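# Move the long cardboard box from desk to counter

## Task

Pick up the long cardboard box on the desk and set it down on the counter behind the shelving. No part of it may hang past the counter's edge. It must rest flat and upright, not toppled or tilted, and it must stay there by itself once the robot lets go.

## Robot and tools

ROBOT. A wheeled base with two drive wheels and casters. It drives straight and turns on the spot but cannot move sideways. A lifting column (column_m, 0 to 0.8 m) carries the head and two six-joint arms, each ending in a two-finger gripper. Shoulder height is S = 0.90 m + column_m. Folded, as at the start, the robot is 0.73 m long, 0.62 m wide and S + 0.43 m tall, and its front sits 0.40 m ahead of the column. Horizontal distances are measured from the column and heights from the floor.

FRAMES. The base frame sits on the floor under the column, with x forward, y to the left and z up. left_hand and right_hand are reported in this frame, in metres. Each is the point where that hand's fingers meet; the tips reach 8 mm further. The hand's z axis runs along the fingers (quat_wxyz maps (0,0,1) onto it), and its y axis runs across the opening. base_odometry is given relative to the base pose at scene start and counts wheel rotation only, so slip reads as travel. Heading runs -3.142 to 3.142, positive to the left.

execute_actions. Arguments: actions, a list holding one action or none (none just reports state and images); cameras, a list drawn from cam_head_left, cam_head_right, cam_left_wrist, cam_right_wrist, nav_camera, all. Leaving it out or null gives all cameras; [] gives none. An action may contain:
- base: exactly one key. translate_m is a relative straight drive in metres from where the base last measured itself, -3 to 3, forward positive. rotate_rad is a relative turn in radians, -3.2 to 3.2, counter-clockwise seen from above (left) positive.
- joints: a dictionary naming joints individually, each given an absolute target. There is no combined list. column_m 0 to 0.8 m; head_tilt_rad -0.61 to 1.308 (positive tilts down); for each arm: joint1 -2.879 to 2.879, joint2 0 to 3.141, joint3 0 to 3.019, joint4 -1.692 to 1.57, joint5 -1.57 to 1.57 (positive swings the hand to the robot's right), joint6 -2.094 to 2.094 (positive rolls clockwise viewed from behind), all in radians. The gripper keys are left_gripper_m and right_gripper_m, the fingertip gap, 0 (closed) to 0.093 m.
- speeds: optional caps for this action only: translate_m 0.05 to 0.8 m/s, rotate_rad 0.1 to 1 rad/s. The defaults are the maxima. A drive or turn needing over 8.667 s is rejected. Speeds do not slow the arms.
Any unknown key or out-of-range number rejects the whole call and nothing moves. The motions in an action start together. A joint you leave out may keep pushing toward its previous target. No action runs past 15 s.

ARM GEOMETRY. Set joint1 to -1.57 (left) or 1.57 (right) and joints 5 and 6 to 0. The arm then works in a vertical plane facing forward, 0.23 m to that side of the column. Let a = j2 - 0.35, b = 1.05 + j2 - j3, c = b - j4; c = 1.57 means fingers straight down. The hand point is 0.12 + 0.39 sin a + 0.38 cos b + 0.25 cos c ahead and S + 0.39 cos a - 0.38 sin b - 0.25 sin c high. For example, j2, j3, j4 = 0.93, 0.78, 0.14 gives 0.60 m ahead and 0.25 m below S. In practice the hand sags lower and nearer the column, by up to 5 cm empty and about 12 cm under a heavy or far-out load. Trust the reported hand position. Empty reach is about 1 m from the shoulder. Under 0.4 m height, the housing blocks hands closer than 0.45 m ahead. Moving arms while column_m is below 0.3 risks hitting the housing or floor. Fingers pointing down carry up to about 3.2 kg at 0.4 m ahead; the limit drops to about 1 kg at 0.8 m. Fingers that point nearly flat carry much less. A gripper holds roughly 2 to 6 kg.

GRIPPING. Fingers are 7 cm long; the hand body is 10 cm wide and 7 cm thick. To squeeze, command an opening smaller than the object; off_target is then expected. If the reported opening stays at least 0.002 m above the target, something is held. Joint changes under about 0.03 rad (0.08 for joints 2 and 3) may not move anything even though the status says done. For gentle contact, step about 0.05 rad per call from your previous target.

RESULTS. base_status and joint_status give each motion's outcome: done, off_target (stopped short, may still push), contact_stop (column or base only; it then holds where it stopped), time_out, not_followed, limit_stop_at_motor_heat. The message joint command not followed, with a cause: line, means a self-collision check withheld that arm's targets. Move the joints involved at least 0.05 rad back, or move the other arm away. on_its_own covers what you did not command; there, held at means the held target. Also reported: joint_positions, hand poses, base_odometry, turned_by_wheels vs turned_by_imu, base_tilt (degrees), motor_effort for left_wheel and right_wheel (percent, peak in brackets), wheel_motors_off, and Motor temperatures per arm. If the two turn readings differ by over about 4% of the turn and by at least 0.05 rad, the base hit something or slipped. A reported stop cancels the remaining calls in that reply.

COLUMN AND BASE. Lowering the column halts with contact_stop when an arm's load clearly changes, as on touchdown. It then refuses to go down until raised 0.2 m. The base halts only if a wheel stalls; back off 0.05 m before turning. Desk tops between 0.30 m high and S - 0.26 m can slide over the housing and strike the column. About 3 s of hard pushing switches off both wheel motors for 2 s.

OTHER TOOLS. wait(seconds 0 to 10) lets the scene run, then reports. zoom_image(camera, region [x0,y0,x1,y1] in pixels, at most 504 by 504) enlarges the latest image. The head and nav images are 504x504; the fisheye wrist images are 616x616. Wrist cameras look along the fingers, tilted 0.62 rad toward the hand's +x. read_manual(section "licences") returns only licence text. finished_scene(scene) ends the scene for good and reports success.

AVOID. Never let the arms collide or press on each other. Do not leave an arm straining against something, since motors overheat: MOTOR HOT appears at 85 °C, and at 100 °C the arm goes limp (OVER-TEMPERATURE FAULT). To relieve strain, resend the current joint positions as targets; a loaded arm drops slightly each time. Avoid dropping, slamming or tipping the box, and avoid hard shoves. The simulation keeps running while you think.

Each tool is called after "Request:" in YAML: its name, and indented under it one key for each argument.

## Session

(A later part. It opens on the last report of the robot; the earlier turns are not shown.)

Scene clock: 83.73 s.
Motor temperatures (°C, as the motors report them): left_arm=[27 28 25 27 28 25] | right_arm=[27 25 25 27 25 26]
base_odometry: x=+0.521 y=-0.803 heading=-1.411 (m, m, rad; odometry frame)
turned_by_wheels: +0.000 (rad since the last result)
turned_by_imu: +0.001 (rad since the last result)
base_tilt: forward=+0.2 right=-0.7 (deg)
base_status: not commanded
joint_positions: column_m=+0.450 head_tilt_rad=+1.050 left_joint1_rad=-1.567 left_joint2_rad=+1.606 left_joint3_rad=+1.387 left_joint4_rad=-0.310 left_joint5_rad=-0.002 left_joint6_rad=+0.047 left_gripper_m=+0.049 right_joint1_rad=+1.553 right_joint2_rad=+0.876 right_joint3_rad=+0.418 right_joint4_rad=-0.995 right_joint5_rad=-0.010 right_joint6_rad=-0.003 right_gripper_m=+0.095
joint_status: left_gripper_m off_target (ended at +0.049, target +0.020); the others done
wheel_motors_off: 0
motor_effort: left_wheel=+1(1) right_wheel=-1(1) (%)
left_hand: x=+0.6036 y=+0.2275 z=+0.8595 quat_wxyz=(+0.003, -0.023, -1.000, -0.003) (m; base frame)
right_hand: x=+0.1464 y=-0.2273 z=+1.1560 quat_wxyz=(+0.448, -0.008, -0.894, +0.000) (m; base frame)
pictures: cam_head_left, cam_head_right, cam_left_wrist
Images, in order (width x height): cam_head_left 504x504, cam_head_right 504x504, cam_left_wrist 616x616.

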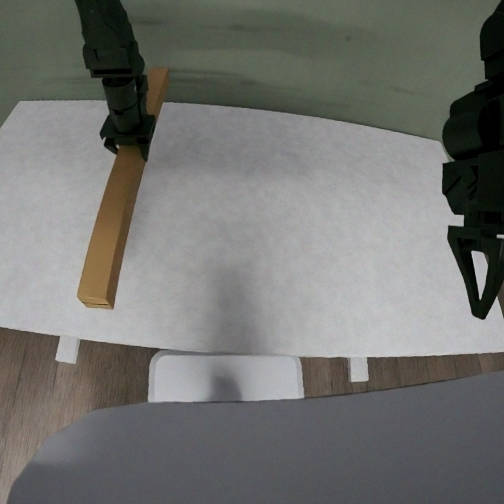

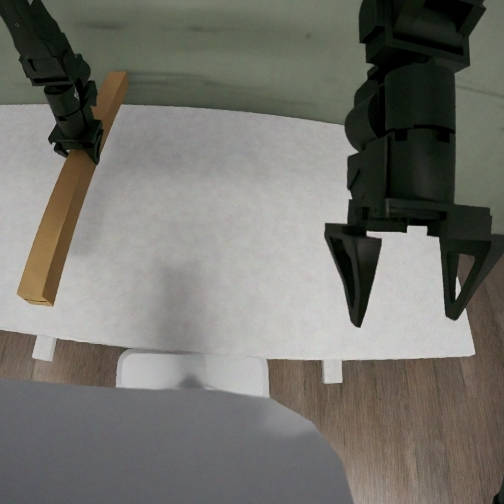

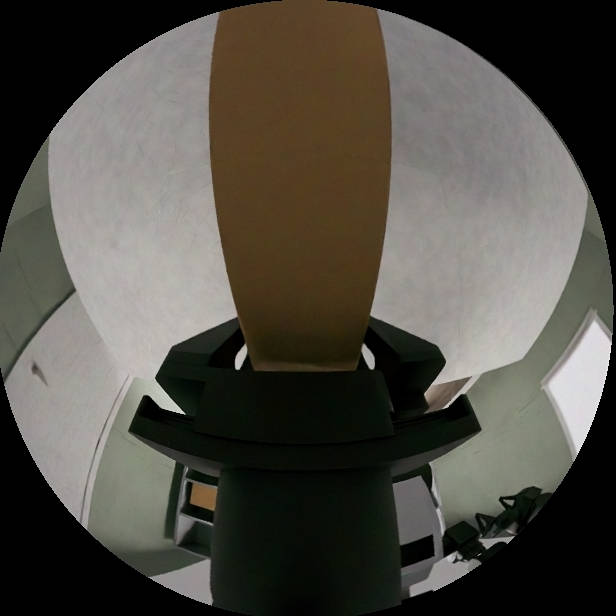

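Request:
execute_actions:
  actions:
    - {"base":{"translate_m":-0.42},"joints":{"column_m":0.6,"head_tilt_rad":0.7}}
  cameras: []

Request:
execute_actions:
  actions:
    - {"base":{"rotate_rad":1.41}}
  cameras: ["cam_right_wrist"]

Request:
execute_actions:
  actions:
    - {"base":{"translate_m":-1.5}}
  cameras: ["cam_right_wrist","cam_left_wrist"]

Request:
execute_actions:
  actions:
    - {"base":{"rotate_rad":1.6}}

Scene clock: 96.57 s.
Motor temperatures (°C, as the motors report them): left_arm=[27 28 25 27 28 25] | right_arm=[27 25 25 27 25 26]
base_odometry: x=+0.454 y=-0.388 heading=-1.410 (m, m, rad; odometry frame)
turned_by_wheels: +0.000 (rad since the last result)
turned_by_imu: +0.001 (rad since the last result)
base_tilt: forward=+0.2 right=-0.7 (deg)
base_status: done
joint_positions: column_m=+0.600 head_tilt_rad=+0.716 left_joint1_rad=-1.567 left_joint2_rad=+1.606 left_joint3_rad=+1.384 left_joint4_rad=-0.310 left_joint5_rad=-0.002 left_joint6_rad=+0.047 left_gripper_m=+0.049 right_joint1_rad=+1.553 right_joint2_rad=+0.876 right_joint3_rad=+0.416 right_joint4_rad=-0.995 right_joint5_rad=-0.010 right_joint6_rad=-0.003 right_gripper_m=+0.095
joint_status: all done
wheel_motors_off: 0
motor_effort: left_wheel=+0(42) right_wheel=+0(36) (%)
left_hand: x=+0.6018 y=+0.2275 z=+1.0092 quat_wxyz=(+0.004, -0.023, -1.000, -0.002) (m; base frame)
right_hand: x=+0.1454 y=-0.2273 z=+1.3064 quat_wxyz=(+0.449, -0.008, -0.894, +0.000) (m; base frame)
pictures: none
No camera images: the call's "cameras" was empty. Leave "cameras" out to get every camera's image.

Scene clock: 99.33 s.
Motor temperatures (°C, as the motors report them): left_arm=[27 28 25 27 28 25] | right_arm=[27 25 25 27 25 26]
base_odometry: x=+0.454 y=-0.388 heading=-0.001 (m, m, rad; odometry frame)
turned_by_wheels: +1.409 (rad since the last result)
turned_by_imu: +1.404 (rad since the last result)
base_tilt: forward=+0.2 right=-0.7 (deg)
base_status: done
joint_positions: column_m=+0.600 head_tilt_rad=+0.716 left_joint1_rad=-1.568 left_joint2_rad=+1.606 left_joint3_rad=+1.384 left_joint4_rad=-0.310 left_joint5_rad=-0.002 left_joint6_rad=+0.047 left_gripper_m=+0.049 right_joint1_rad=+1.553 right_joint2_rad=+0.876 right_joint3_rad=+0.416 right_joint4_rad=-0.995 right_joint5_rad=-0.010 right_joint6_rad=-0.003 right_gripper_m=+0.095
joint_status: not commanded
wheel_motors_off: 0
motor_effort: left_wheel=-3(31) right_wheel=+2(46) (%)
left_hand: x=+0.6018 y=+0.2270 z=+1.0092 quat_wxyz=(+0.004, -0.023, -1.000, -0.002) (m; base frame)
right_hand: x=+0.1454 y=-0.2273 z=+1.3064 quat_wxyz=(+0.449, -0.008, -0.894, +0.000) (m; base frame)
pictures: cam_right_wrist
Images, in order (width x height): cam_right_wrist 616x616.

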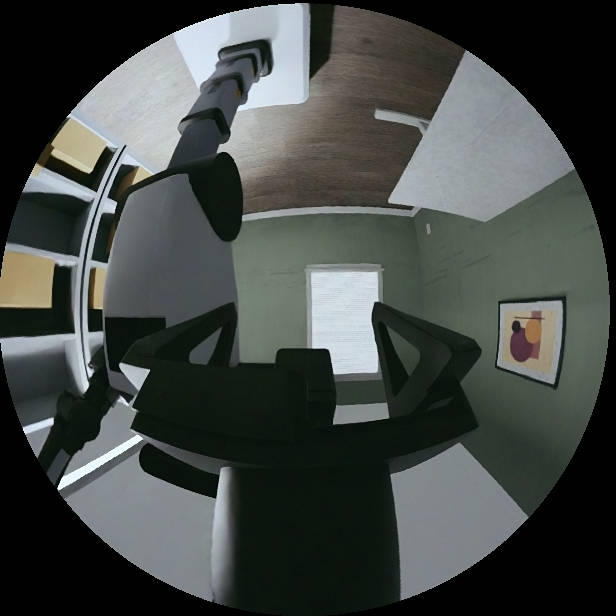

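Scene clock: 103.27 s.
Motor temperatures (°C, as the motors report them): left_arm=[27 28 25 27 28 25] | right_arm=[27 25 25 27 25 26]
base_odometry: x=-1.046 y=-0.387 heading=-0.001 (m, m, rad; odometry frame)
turned_by_wheels: +0.000 (rad since the last result)
turned_by_imu: -0.001 (rad since the last result)
base_tilt: forward=+0.2 right=-0.7 (deg)
base_status: done
joint_positions: column_m=+0.600 head_tilt_rad=+0.716 left_joint1_rad=-1.568 left_joint2_rad=+1.606 left_joint3_rad=+1.385 left_joint4_rad=-0.310 left_joint5_rad=-0.002 left_joint6_rad=+0.047 left_gripper_m=+0.049 right_joint1_rad=+1.553 right_joint2_rad=+0.876 right_joint3_rad=+0.415 right_joint4_rad=-0.995 right_joint5_rad=-0.010 right_joint6_rad=-0.003 right_gripper_m=+0.095
joint_status: not commanded
wheel_motors_off: 0
motor_effort: left_wheel=+0(41) right_wheel=+1(38) (%)
left_hand: x=+0.6022 y=+0.2270 z=+1.0093 quat_wxyz=(+0.004, -0.023, -1.000, -0.002) (m; base frame)
right_hand: x=+0.1448 y=-0.2273 z=+1.3066 quat_wxyz=(+0.449, -0.008, -0.893, +0.000) (m; base frame)
pictures: cam_left_wrist, cam_right_wrist
Images, in order (width x height): cam_left_wrist 616x616, cam_right_wrist 616x616.

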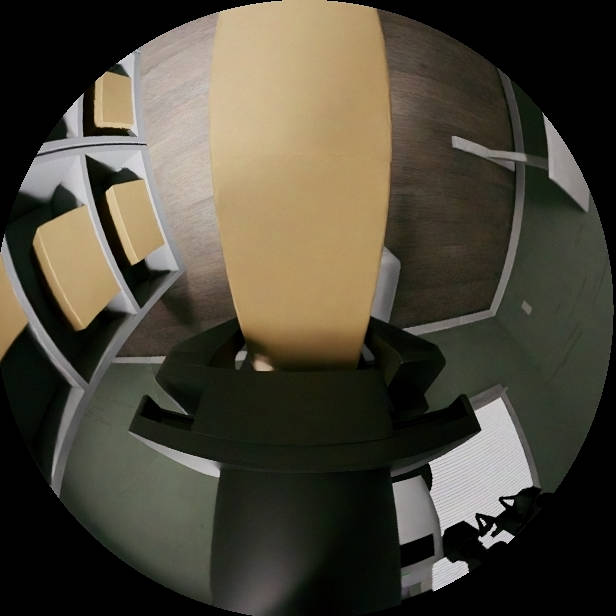

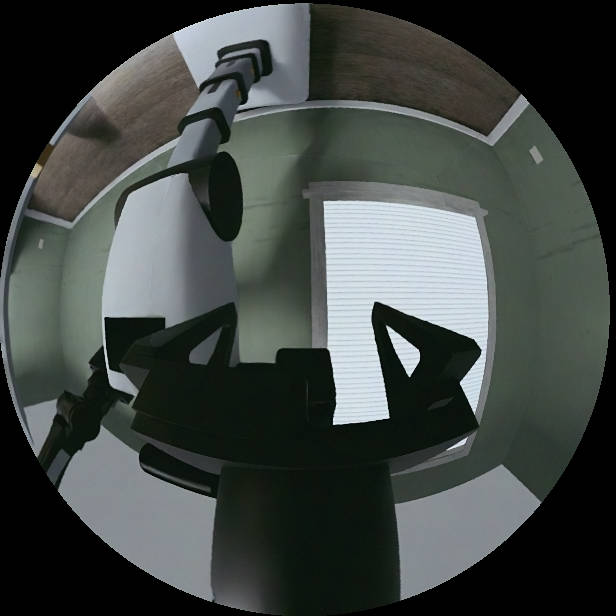

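Scene clock: 106.37 s.
Motor temperatures (°C, as the motors report them): left_arm=[27 28 25 27 28 25] | right_arm=[27 25 25 27 25 26]
base_odometry: x=-1.046 y=-0.387 heading=+1.598 (m, m, rad; odometry frame)
turned_by_wheels: +1.599 (rad since the last result)
turned_by_imu: +1.594 (rad since the last result)
base_tilt: forward=+0.2 right=-0.7 (deg)
base_status: done
joint_positions: column_m=+0.600 head_tilt_rad=+0.716 left_joint1_rad=-1.568 left_joint2_rad=+1.606 left_joint3_rad=+1.385 left_joint4_rad=-0.310 left_joint5_rad=-0.002 left_joint6_rad=+0.047 left_gripper_m=+0.049 right_joint1_rad=+1.553 right_joint2_rad=+0.876 right_joint3_rad=+0.416 right_joint4_rad=-0.995 right_joint5_rad=-0.010 right_joint6_rad=-0.003 right_gripper_m=+0.095
joint_status: not commanded
wheel_motors_off: 0
motor_effort: left_wheel=-3(34) right_wheel=+1(45) (%)
left_hand: x=+0.6022 y=+0.2267 z=+1.0093 quat_wxyz=(+0.004, -0.023, -1.000, -0.002) (m; base frame)
right_hand: x=+0.1454 y=-0.2273 z=+1.3064 quat_wxyz=(+0.449, -0.008, -0.894, +0.000) (m; base frame)
pictures: cam_head_left, cam_head_right, cam_left_wrist, cam_right_wrist, nav_camera
Images, in order (width x height): cam_head_left 504x504, cam_head_right 504x504, cam_left_wrist 616x616, cam_right_wrist 616x616, nav_camera 504x504.

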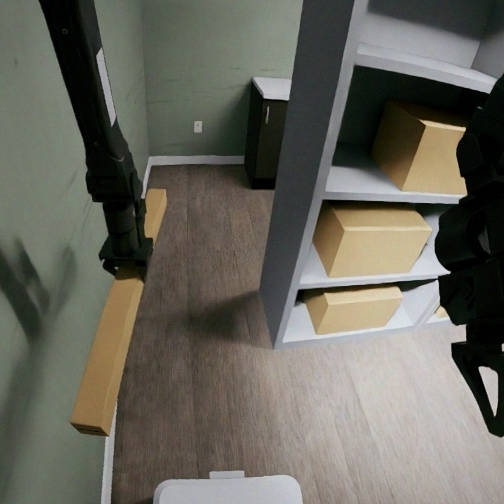

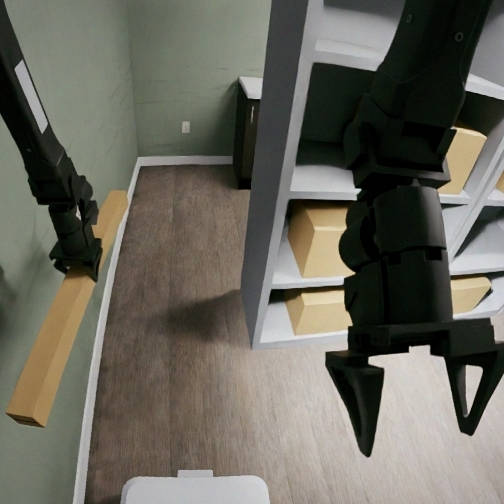

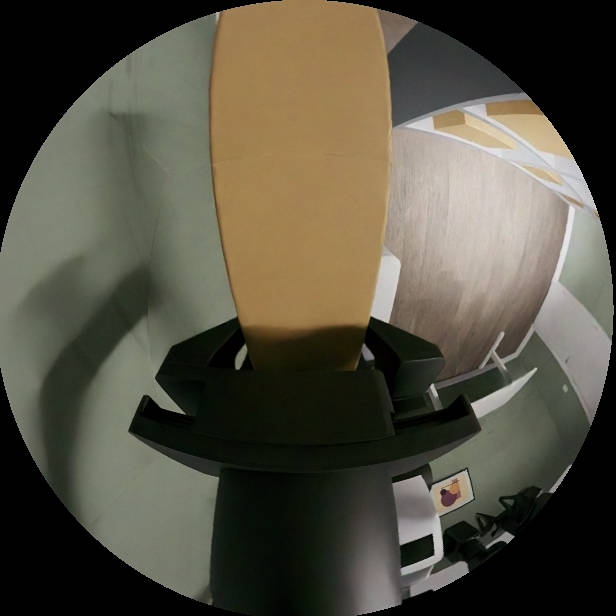

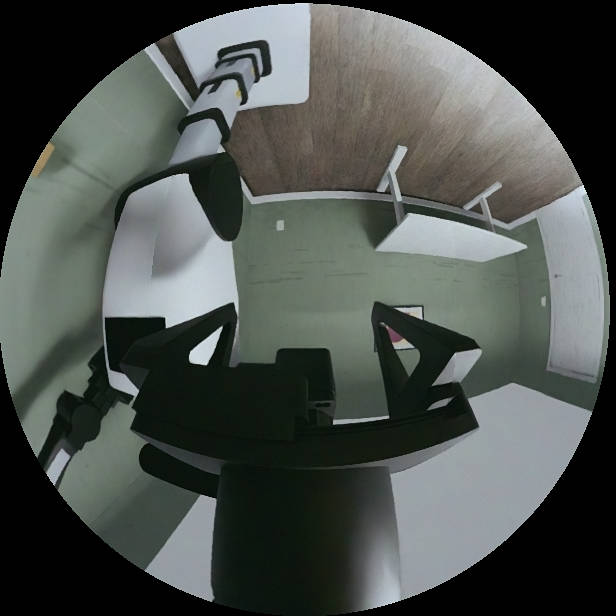

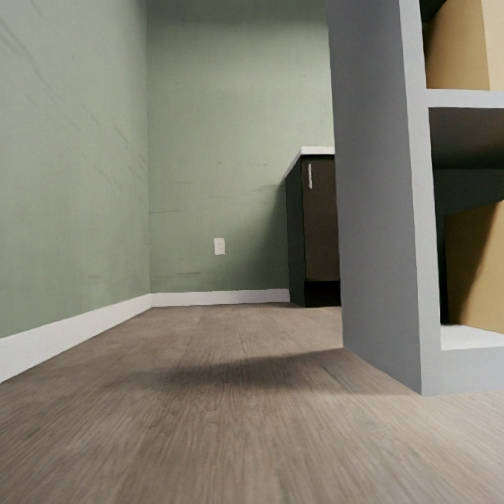

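Request:
execute_actions:
  actions:
    - {"base":{"rotate_rad":0.08}}
  cameras: []

Request:
execute_actions:
  actions:
    - {"base":{"translate_m":0.55},"joints":{"head_tilt_rad":0.95,"column_m":0.7}}
  cameras: ["cam_head_left","cam_head_right","nav_camera"]

Scene clock: 120.10 s.
Motor temperatures (°C, as the motors report them): left_arm=[27 29 25 27 28 25] | right_arm=[27 25 25 27 25 26]
base_odometry: x=-1.046 y=-0.387 heading=+1.677 (m, m, rad; odometry frame)
turned_by_wheels: +0.079 (rad since the last result)
turned_by_imu: +0.080 (rad since the last result)
base_tilt: forward=+0.2 right=-0.7 (deg)
base_status: done
joint_positions: column_m=+0.600 head_tilt_rad=+0.716 left_joint1_rad=-1.568 left_joint2_rad=+1.606 left_joint3_rad=+1.385 left_joint4_rad=-0.310 left_joint5_rad=-0.001 left_joint6_rad=+0.047 left_gripper_m=+0.049 right_joint1_rad=+1.553 right_joint2_rad=+0.876 right_joint3_rad=+0.416 right_joint4_rad=-0.995 right_joint5_rad=-0.010 right_joint6_rad=-0.003 right_gripper_m=+0.095
joint_status: not commanded
wheel_motors_off: 0
motor_effort: left_wheel=-3(23) right_wheel=+8(31) (%)
left_hand: x=+0.6022 y=+0.2264 z=+1.0093 quat_wxyz=(+0.004, -0.023, -1.000, -0.002) (m; base frame)
right_hand: x=+0.1454 y=-0.2273 z=+1.3064 quat_wxyz=(+0.449, -0.008, -0.894, +0.000) (m; base frame)
pictures: none
No camera images: the call's "cameras" was empty. Leave "cameras" out to get every camera's image.

Scene clock: 122.87 s.
Motor temperatures (°C, as the motors report them): left_arm=[27 29 25 27 28 25] | right_arm=[27 25 25 27 25 26]
base_odometry: x=-1.104 y=+0.160 heading=+1.677 (m, m, rad; odometry frame)
turned_by_wheels: +0.000 (rad since the last result)
turned_by_imu: +0.001 (rad since the last result)
base_tilt: forward=+0.2 right=-0.7 (deg)
base_status: done
joint_positions: column_m=+0.700 head_tilt_rad=+0.951 left_joint1_rad=-1.568 left_joint2_rad=+1.606 left_joint3_rad=+1.385 left_joint4_rad=-0.310 left_joint5_rad=-0.001 left_joint6_rad=+0.047 left_gripper_m=+0.049 right_joint1_rad=+1.553 right_joint2_rad=+0.876 right_joint3_rad=+0.419 right_joint4_rad=-0.995 right_joint5_rad=-0.010 right_joint6_rad=-0.003 right_gripper_m=+0.095
joint_status: all done
wheel_motors_off: 0
motor_effort: left_wheel=+0(32) right_wheel=+3(50) (%)
left_hand: x=+0.6020 y=+0.2264 z=+1.1093 quat_wxyz=(+0.004, -0.023, -1.000, -0.002) (m; base frame)
right_hand: x=+0.1468 y=-0.2273 z=+1.4059 quat_wxyz=(+0.448, -0.008, -0.894, +0.000) (m; base frame)
pictures: cam_head_left, cam_head_right, nav_camera
Images, in order (width x height): cam_head_left 504x504, cam_head_right 504x504, nav_camera 504x504.

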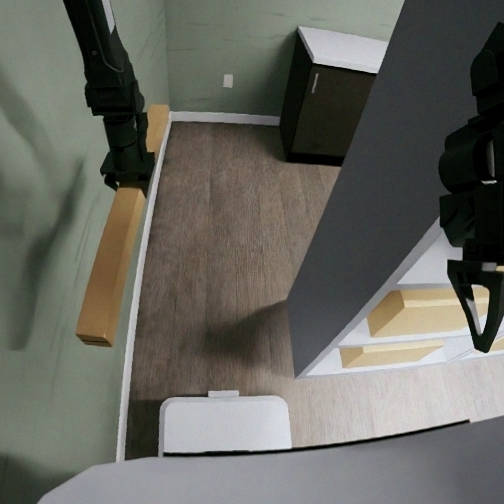

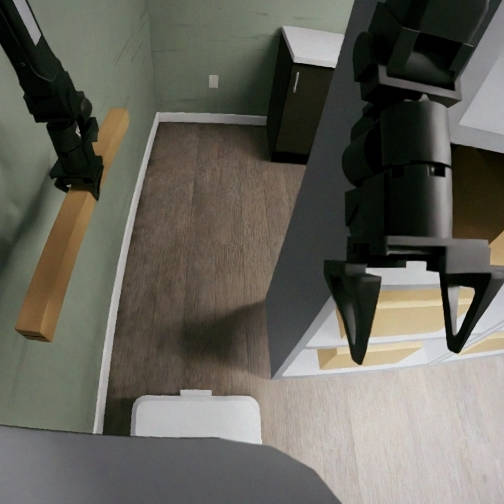

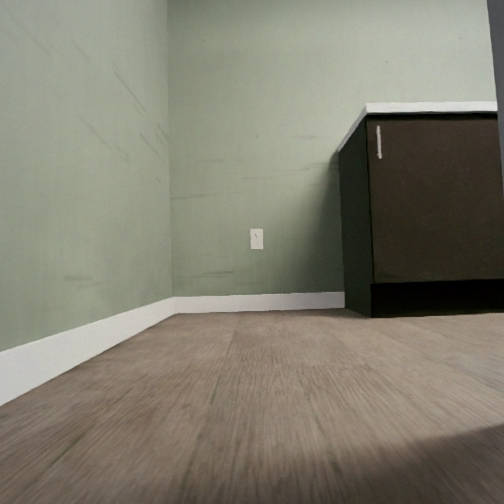

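Request:
execute_actions:
  actions:
    - {"base":{"rotate_rad":0.1},"joints":{"left_joint6_rad":0.2}}
  cameras: []

Request:
execute_actions:
  actions:
    - {"base":{"translate_m":0.5},"speeds":{"translate_m":0.4}}
  cameras: ["cam_head_left"]

Request:
execute_actions:
  actions:
    - {"base":{"rotate_rad":-0.1}}

Scene clock: 133.00 s.
Motor temperatures (°C, as the motors report them): left_arm=[27 29 25 27 28 25] | right_arm=[27 25 25 27 25 26]
base_odometry: x=-1.104 y=+0.160 heading=+1.776 (m, m, rad; odometry frame)
turned_by_wheels: +0.099 (rad since the last result)
turned_by_imu: +0.099 (rad since the last result)
base_tilt: forward=+0.2 right=-0.6 (deg)
base_status: done
joint_positions: column_m=+0.700 head_tilt_rad=+0.951 left_joint1_rad=-1.568 left_joint2_rad=+1.606 left_joint3_rad=+1.385 left_joint4_rad=-0.310 left_joint5_rad=-0.001 left_joint6_rad=+0.188 left_gripper_m=+0.049 right_joint1_rad=+1.553 right_joint2_rad=+0.876 right_joint3_rad=+0.419 right_joint4_rad=-0.995 right_joint5_rad=-0.010 right_joint6_rad=-0.003 right_gripper_m=+0.095
joint_status: all done
wheel_motors_off: 0
motor_effort: left_wheel=-1(33) right_wheel=+2(46) (%)
left_hand: x=+0.6020 y=+0.2267 z=+1.1093 quat_wxyz=(+0.004, -0.093, -0.996, -0.002) (m; base frame)
right_hand: x=+0.1468 y=-0.2273 z=+1.4059 quat_wxyz=(+0.448, -0.008, -0.894, +0.000) (m; base frame)
pictures: none
No camera images: the call's "cameras" was empty. Leave "cameras" out to get every camera's image.

Scene clock: 135.57 s.
Motor temperatures (°C, as the motors report them): left_arm=[27 29 25 27 28 25] | right_arm=[27 25 25 27 25 26]
base_odometry: x=-1.206 y=+0.650 heading=+1.776 (m, m, rad; odometry frame)
turned_by_wheels: +0.000 (rad since the last result)
turned_by_imu: +0.001 (rad since the last result)
base_tilt: forward=+0.2 right=-0.7 (deg)
base_status: done
joint_positions: column_m=+0.700 head_tilt_rad=+0.951 left_joint1_rad=-1.568 left_joint2_rad=+1.606 left_joint3_rad=+1.384 left_joint4_rad=-0.310 left_joint5_rad=-0.001 left_joint6_rad=+0.188 left_gripper_m=+0.049 right_joint1_rad=+1.553 right_joint2_rad=+0.876 right_joint3_rad=+0.418 right_joint4_rad=-0.995 right_joint5_rad=-0.010 right_joint6_rad=-0.003 right_gripper_m=+0.095
joint_status: not commanded
wheel_motors_off: 0
motor_effort: left_wheel=+0(35) right_wheel=+1(38) (%)
left_hand: x=+0.6018 y=+0.2267 z=+1.1092 quat_wxyz=(+0.004, -0.093, -0.996, -0.002) (m; base frame)
right_hand: x=+0.1466 y=-0.2273 z=+1.4060 quat_wxyz=(+0.448, -0.008, -0.894, +0.000) (m; base frame)
pictures: cam_head_left
Images, in order (width x height): cam_head_left 504x504.

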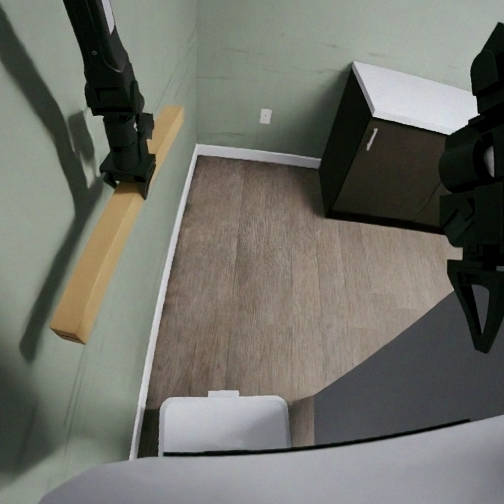

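Scene clock: 136.53 s.
Motor temperatures (°C, as the motors report them): left_arm=[27 29 25 27 28 25] | right_arm=[27 25 25 27 25 26]
base_odometry: x=-1.206 y=+0.650 heading=+1.677 (m, m, rad; odometry frame)
turned_by_wheels: -0.099 (rad since the last result)
turned_by_imu: -0.099 (rad since the last result)
base_tilt: forward=+0.2 right=-0.7 (deg)
base_status: done
joint_positions: column_m=+0.700 head_tilt_rad=+0.951 left_joint1_rad=-1.569 left_joint2_rad=+1.606 left_joint3_rad=+1.384 left_joint4_rad=-0.310 left_joint5_rad=-0.001 left_joint6_rad=+0.188 left_gripper_m=+0.049 right_joint1_rad=+1.553 right_joint2_rad=+0.876 right_joint3_rad=+0.418 right_joint4_rad=-0.995 right_joint5_rad=-0.010 right_joint6_rad=-0.003 right_gripper_m=+0.095
joint_status: not commanded
wheel_motors_off: 0
motor_effort: left_wheel=+1(28) right_wheel=+0(44) (%)
left_hand: x=+0.6018 y=+0.2259 z=+1.1092 quat_wxyz=(+0.004, -0.094, -0.996, -0.001) (m; base frame)
right_hand: x=+0.1466 y=-0.2273 z=+1.4060 quat_wxyz=(+0.448, -0.008, -0.894, +0.000) (m; base frame)
pictures: cam_head_left, cam_head_right, cam_left_wrist, cam_right_wrist, nav_camera
Images, in order (width x height): cam_head_left 504x504, cam_head_right 504x504, cam_left_wrist 616x616, cam_right_wrist 616x616, nav_camera 504x504.

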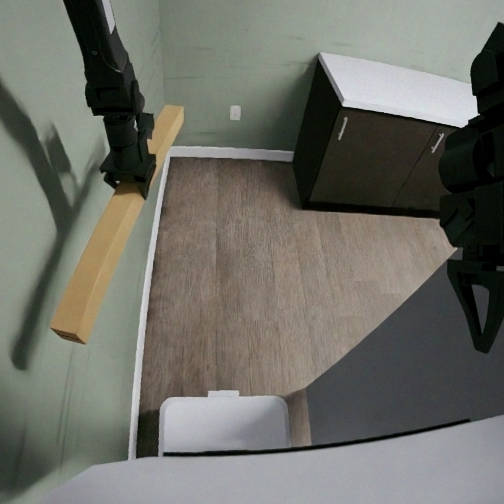

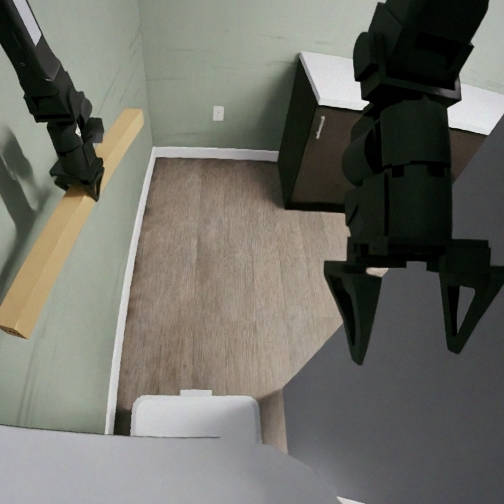

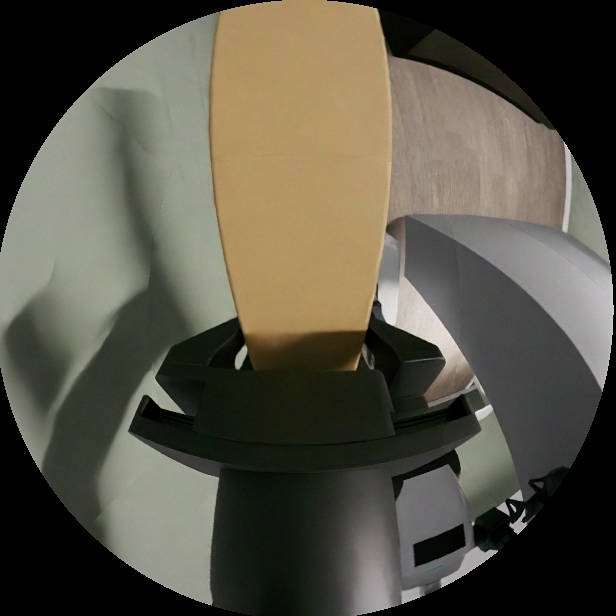

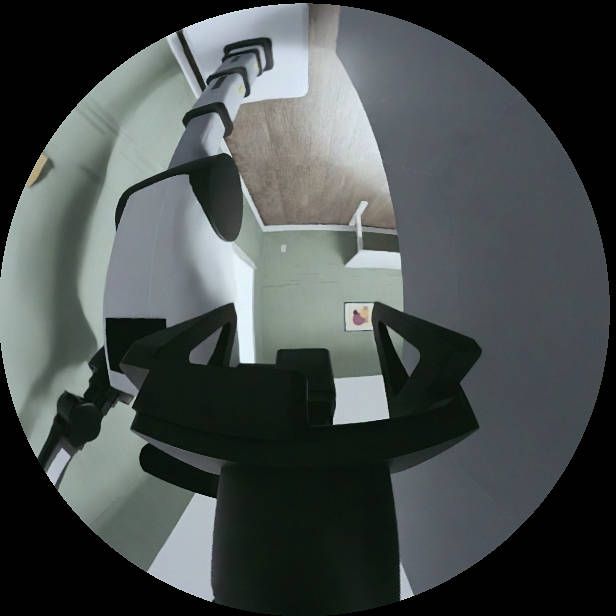

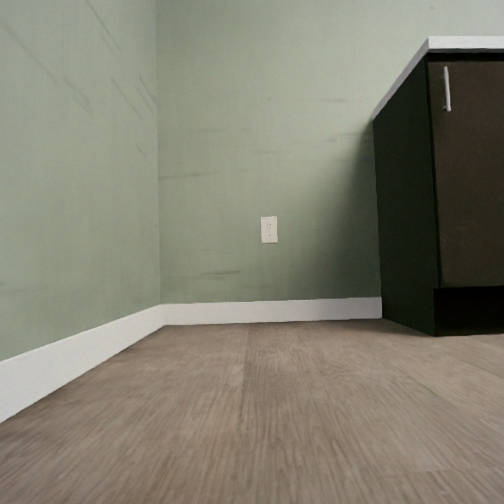

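Request:
execute_actions:
  actions:
    - {"base":{"translate_m":0.45},"joints":{"column_m":0.75}}
  cameras: []

Request:
execute_actions:
  actions:
    - {"base":{"rotate_rad":-0.25}}
  cameras: ["cam_head_left"]

Request:
execute_actions:
  actions:
    - {"base":{"translate_m":0.55}}
  cameras: ["cam_head_left","cam_right_wrist"]

Request:
execute_actions:
  actions:
    - {"base":{"rotate_rad":-1.0},"speeds":{"rotate_rad":0.6}}

Scene clock: 155.13 s.
Motor temperatures (°C, as the motors report them): left_arm=[27 29 25 27 28 25] | right_arm=[27 25 25 27 25 26]
base_odometry: x=-1.254 y=+1.098 heading=+1.677 (m, m, rad; odometry frame)
turned_by_wheels: +0.000 (rad since the last result)
turned_by_imu: +0.002 (rad since the last result)
base_tilt: forward=+0.2 right=-0.7 (deg)
base_status: done
joint_positions: column_m=+0.750 head_tilt_rad=+0.951 left_joint1_rad=-1.569 left_joint2_rad=+1.606 left_joint3_rad=+1.384 left_joint4_rad=-0.310 left_joint5_rad=-0.001 left_joint6_rad=+0.188 left_gripper_m=+0.049 right_joint1_rad=+1.553 right_joint2_rad=+0.876 right_joint3_rad=+0.419 right_joint4_rad=-0.995 right_joint5_rad=-0.010 right_joint6_rad=-0.003 right_gripper_m=+0.095
joint_status: all done
wheel_motors_off: 0
motor_effort: left_wheel=+0(28) right_wheel=-1(46) (%)
left_hand: x=+0.6018 y=+0.2259 z=+1.1592 quat_wxyz=(+0.004, -0.094, -0.996, -0.001) (m; base frame)
right_hand: x=+0.1470 y=-0.2273 z=+1.4559 quat_wxyz=(+0.448, -0.008, -0.894, +0.000) (m; base frame)
pictures: none
No camera images: the call's "cameras" was empty. Leave "cameras" out to get every camera's image.

Scene clock: 156.63 s.
Motor temperatures (°C, as the motors report them): left_arm=[27 29 25 27 28 25] | right_arm=[27 25 25 27 25 26]
base_odometry: x=-1.254 y=+1.098 heading=+1.428 (m, m, rad; odometry frame)
turned_by_wheels: -0.249 (rad since the last result)
turned_by_imu: -0.246 (rad since the last result)
base_tilt: forward=+0.2 right=-0.6 (deg)
base_status: done
joint_positions: column_m=+0.750 head_tilt_rad=+0.951 left_joint1_rad=-1.570 left_joint2_rad=+1.606 left_joint3_rad=+1.384 left_joint4_rad=-0.310 left_joint5_rad=-0.001 left_joint6_rad=+0.188 left_gripper_m=+0.049 right_joint1_rad=+1.553 right_joint2_rad=+0.876 right_joint3_rad=+0.419 right_joint4_rad=-0.995 right_joint5_rad=-0.010 right_joint6_rad=-0.003 right_gripper_m=+0.095
joint_status: not commanded
wheel_motors_off: 0
motor_effort: left_wheel=+1(34) right_wheel=-1(43) (%)
left_hand: x=+0.6018 y=+0.2251 z=+1.1592 quat_wxyz=(+0.004, -0.094, -0.996, -0.001) (m; base frame)
right_hand: x=+0.1468 y=-0.2273 z=+1.4559 quat_wxyz=(+0.448, -0.008, -0.894, +0.000) (m; base frame)
pictures: cam_head_left
Images, in order (width x height): cam_head_left 504x504.

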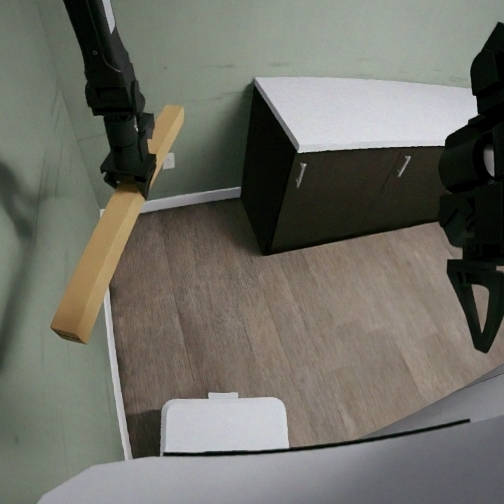

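Scene clock: 159.27 s.
Motor temperatures (°C, as the motors report them): left_arm=[27 29 25 27 28 25] | right_arm=[27 25 25 27 25 26]
base_odometry: x=-1.176 y=+1.642 heading=+1.428 (m, m, rad; odometry frame)
turned_by_wheels: +0.000 (rad since the last result)
turned_by_imu: +0.002 (rad since the last result)
base_tilt: forward=+0.3 right=-0.7 (deg)
base_status: done
joint_positions: column_m=+0.750 head_tilt_rad=+0.951 left_joint1_rad=-1.570 left_joint2_rad=+1.606 left_joint3_rad=+1.386 left_joint4_rad=-0.310 left_joint5_rad=-0.001 left_joint6_rad=+0.188 left_gripper_m=+0.049 right_joint1_rad=+1.553 right_joint2_rad=+0.876 right_joint3_rad=+0.419 right_joint4_rad=-0.995 right_joint5_rad=-0.010 right_joint6_rad=-0.003 right_gripper_m=+0.095
joint_status: not commanded
wheel_motors_off: 0
motor_effort: left_wheel=+0(36) right_wheel=+2(42) (%)
left_hand: x=+0.6025 y=+0.2251 z=+1.1594 quat_wxyz=(+0.003, -0.094, -0.996, -0.001) (m; base frame)
right_hand: x=+0.1468 y=-0.2273 z=+1.4559 quat_wxyz=(+0.448, -0.008, -0.894, +0.000) (m; base frame)
pictures: cam_head_left, cam_right_wrist
Images, in order (width x height): cam_head_left 504x504, cam_right_wrist 616x616.

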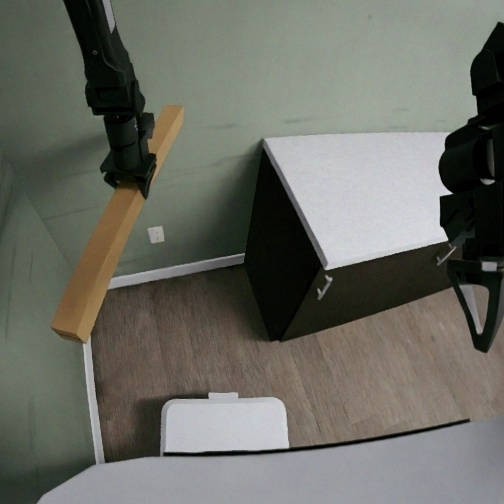

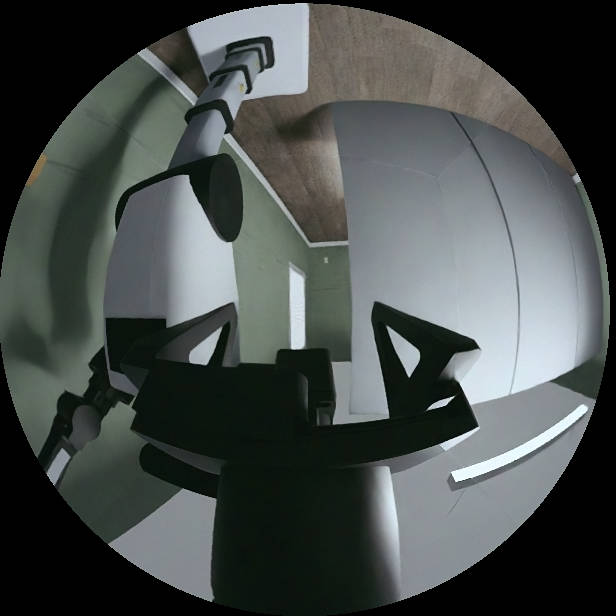

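Scene clock: 162.10 s.
Motor temperatures (°C, as the motors report them): left_arm=[27 29 25 27 28 25] | right_arm=[27 25 25 27 25 26]
base_odometry: x=-1.176 y=+1.642 heading=+0.429 (m, m, rad; odometry frame)
turned_by_wheels: -0.999 (rad since the last result)
turned_by_imu: -0.994 (rad since the last result)
base_tilt: forward=+0.2 right=-0.7 (deg)
base_status: done
joint_positions: column_m=+0.750 head_tilt_rad=+0.951 left_joint1_rad=-1.570 left_joint2_rad=+1.606 left_joint3_rad=+1.386 left_joint4_rad=-0.310 left_joint5_rad=-0.001 left_joint6_rad=+0.188 left_gripper_m=+0.049 right_joint1_rad=+1.553 right_joint2_rad=+0.876 right_joint3_rad=+0.419 right_joint4_rad=-0.995 right_joint5_rad=-0.010 right_joint6_rad=-0.003 right_gripper_m=+0.095
joint_status: not commanded
wheel_motors_off: 0
motor_effort: left_wheel=+3(35) right_wheel=-3(41) (%)
left_hand: x=+0.6025 y=+0.2254 z=+1.1594 quat_wxyz=(+0.004, -0.094, -0.996, -0.001) (m; base frame)
right_hand: x=+0.1468 y=-0.2273 z=+1.4559 quat_wxyz=(+0.448, -0.008, -0.894, +0.000) (m; base frame)
pictures: cam_head_left, cam_head_right, cam_left_wrist, cam_right_wrist, nav_camera
Images, in order (width x height): cam_head_left 504x504, cam_head_right 504x504, cam_left_wrist 616x616, cam_right_wrist 616x616, nav_camera 504x504.

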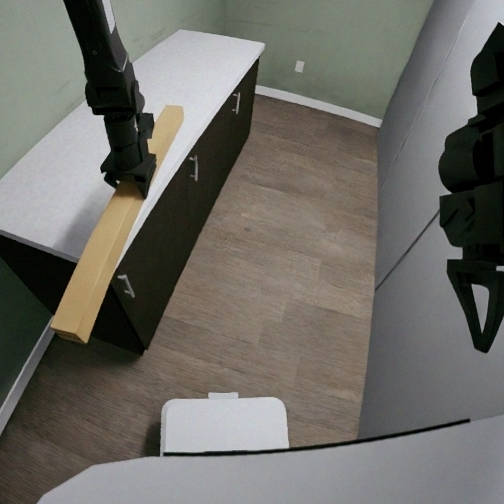

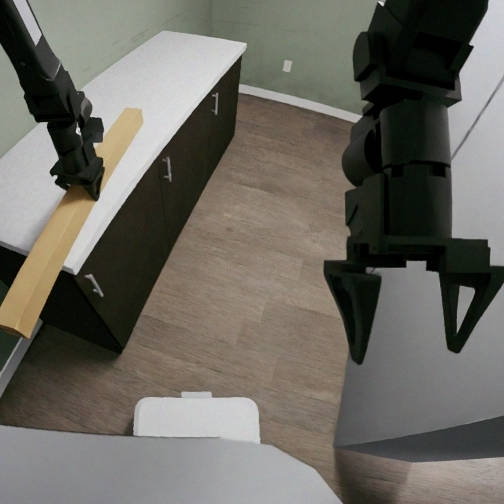

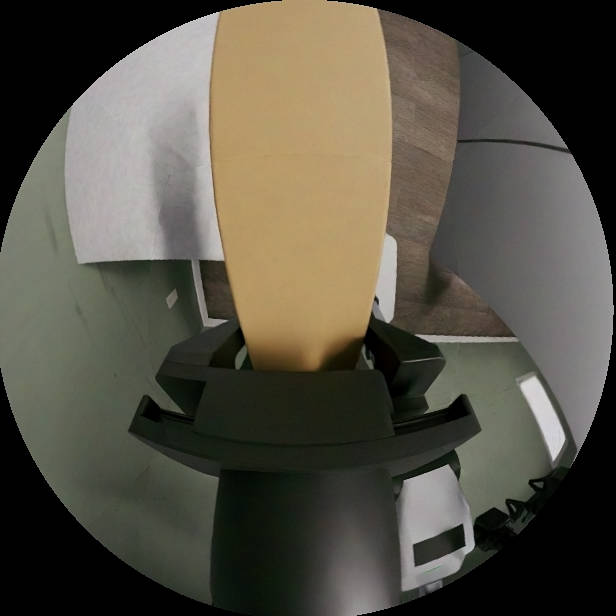

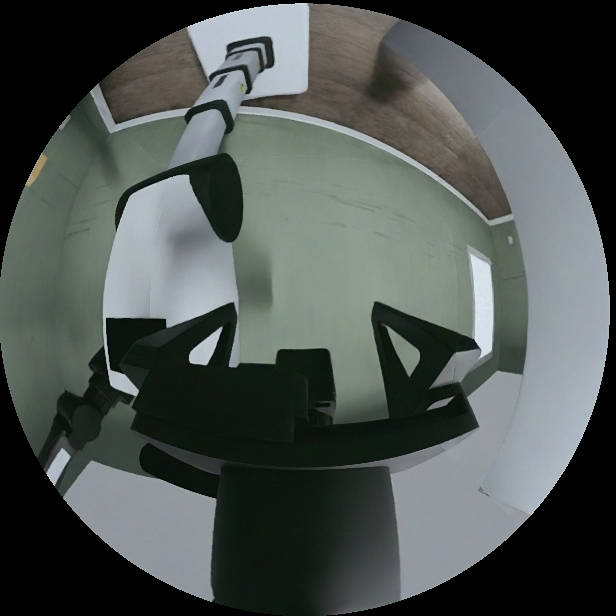

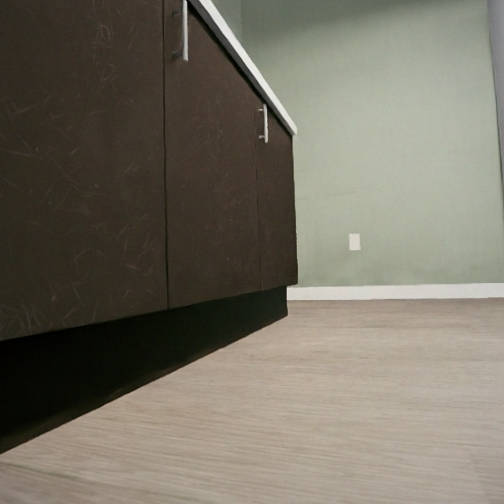

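Request:
execute_actions:
  actions:
    - {"base":{"rotate_rad":-0.34}}
  cameras: []

Request:
execute_actions:
  actions:
    - {"base":{"translate_m":0.65},"joints":{"left_joint2_rad":1.78,"left_joint3_rad":1.96,"left_joint4_rad":-0.7}}
  cameras: ["cam_head_left"]

Request:
execute_actions:
  actions:
    - {"base":{"rotate_rad":0.72},"speeds":{"rotate_rad":0.5},"joints":{"left_joint6_rad":0.72}}

Scene clock: 174.53 s.
Motor temperatures (°C, as the motors report them): left_arm=[27 30 25 27 28 25] | right_arm=[27 25 25 27 25 26]
base_odometry: x=-1.176 y=+1.642 heading=+0.090 (m, m, rad; odometry frame)
turned_by_wheels: -0.339 (rad since the last result)
turned_by_imu: -0.337 (rad since the last result)
base_tilt: forward=+0.2 right=-0.7 (deg)
base_status: done
joint_positions: column_m=+0.750 head_tilt_rad=+0.951 left_joint1_rad=-1.570 left_joint2_rad=+1.606 left_joint3_rad=+1.386 left_joint4_rad=-0.310 left_joint5_rad=-0.001 left_joint6_rad=+0.188 left_gripper_m=+0.049 right_joint1_rad=+1.553 right_joint2_rad=+0.876 right_joint3_rad=+0.419 right_joint4_rad=-0.995 right_joint5_rad=-0.010 right_joint6_rad=-0.003 right_gripper_m=+0.095
joint_status: not commanded
wheel_motors_off: 0
motor_effort: left_wheel=+4(27) right_wheel=-2(30) (%)
left_hand: x=+0.6025 y=+0.2256 z=+1.1594 quat_wxyz=(+0.004, -0.094, -0.996, -0.001) (m; base frame)
right_hand: x=+0.1468 y=-0.2273 z=+1.4559 quat_wxyz=(+0.448, -0.008, -0.894, +0.000) (m; base frame)
pictures: none
No camera images: the call's "cameras" was empty. Leave "cameras" out to get every camera's image.

Scene clock: 177.33 s.
Motor temperatures (°C, as the motors report them): left_arm=[27 30 26 27 28 25] | right_arm=[27 25 25 27 25 26]
base_odometry: x=-0.528 y=+1.701 heading=+0.090 (m, m, rad; odometry frame)
turned_by_wheels: +0.000 (rad since the last result)
turned_by_imu: +0.002 (rad since the last result)
base_tilt: forward=+0.2 right=-0.7 (deg)
base_status: done
joint_positions: column_m=+0.750 head_tilt_rad=+0.951 left_joint1_rad=-1.570 left_joint2_rad=+1.783 left_joint3_rad=+1.945 left_joint4_rad=-0.688 left_joint5_rad=-0.001 left_joint6_rad=+0.188 left_gripper_m=+0.049 right_joint1_rad=+1.553 right_joint2_rad=+0.876 right_joint3_rad=+0.419 right_joint4_rad=-0.995 right_joint5_rad=-0.010 right_joint6_rad=-0.003 right_gripper_m=+0.095
joint_status: all done
wheel_motors_off: 0
motor_effort: left_wheel=+1(42) right_wheel=+0(42) (%)
left_hand: x=+0.7460 y=+0.2257 z=+1.1616 quat_wxyz=(+0.002, -0.094, -0.996, -0.001) (m; base frame)
right_hand: x=+0.1472 y=-0.2273 z=+1.4558 quat_wxyz=(+0.447, -0.008, -0.894, +0.000) (m; base frame)
pictures: cam_head_left
Images, in order (width x height): cam_head_left 504x504.

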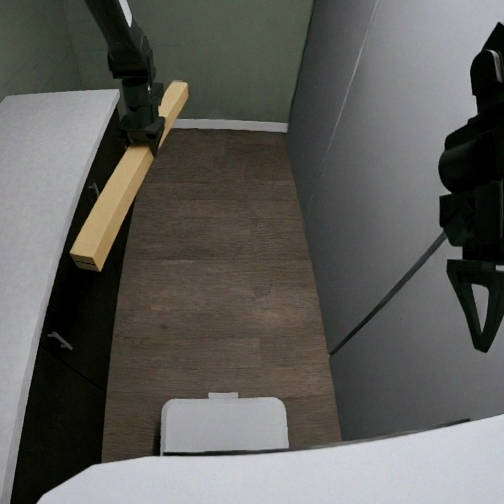

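Scene clock: 179.80 s.
Motor temperatures (°C, as the motors report them): left_arm=[27 30 26 27 28 25] | right_arm=[27 25 25 27 25 26]
base_odometry: x=-0.528 y=+1.701 heading=+0.810 (m, m, rad; odometry frame)
turned_by_wheels: +0.719 (rad since the last result)
turned_by_imu: +0.717 (rad since the last result)
base_tilt: forward=+0.2 right=-0.7 (deg)
base_status: done
joint_positions: column_m=+0.750 head_tilt_rad=+0.951 left_joint1_rad=-1.569 left_joint2_rad=+1.783 left_joint3_rad=+1.945 left_joint4_rad=-0.688 left_joint5_rad=-0.001 left_joint6_rad=+0.708 left_gripper_m=+0.049 right_joint1_rad=+1.553 right_joint2_rad=+0.876 right_joint3_rad=+0.419 right_joint4_rad=-0.995 right_joint5_rad=-0.010 right_joint6_rad=-0.003 right_gripper_m=+0.095
joint_status: all done
wheel_motors_off: 0
motor_effort: left_wheel=-4(36) right_wheel=+5(34) (%)
left_hand: x=+0.7460 y=+0.2260 z=+1.1616 quat_wxyz=(+0.002, -0.346, -0.938, -0.001) (m; base frame)
right_hand: x=+0.1472 y=-0.2273 z=+1.4558 quat_wxyz=(+0.447, -0.008, -0.894, +0.000) (m; base frame)
pictures: cam_head_left, cam_head_right, cam_left_wrist, cam_right_wrist, nav_camera
Images, in order (width x height): cam_head_left 504x504, cam_head_right 504x504, cam_left_wrist 616x616, cam_right_wrist 616x616, nav_camera 504x504.

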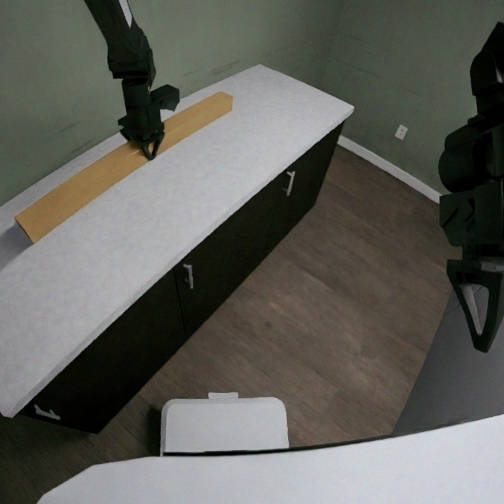

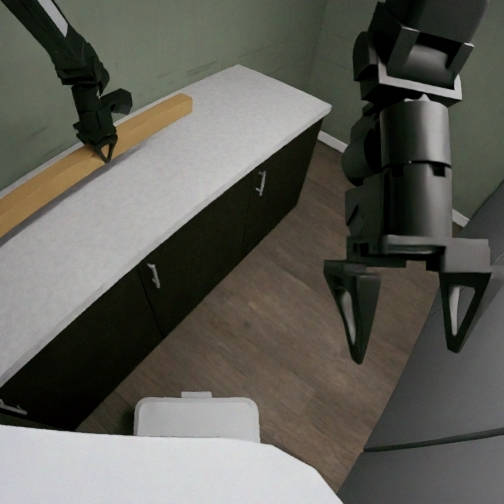

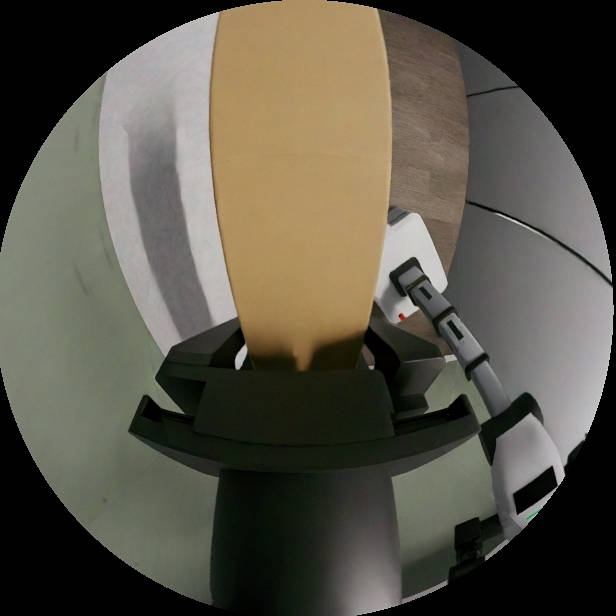

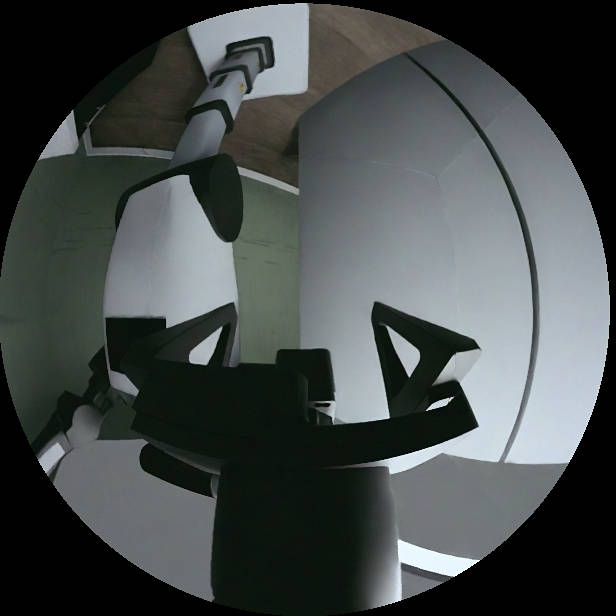

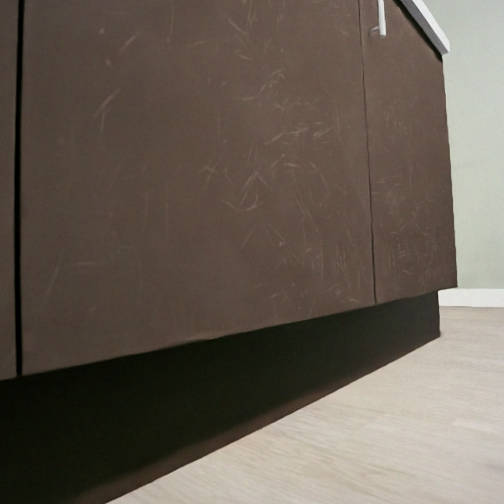

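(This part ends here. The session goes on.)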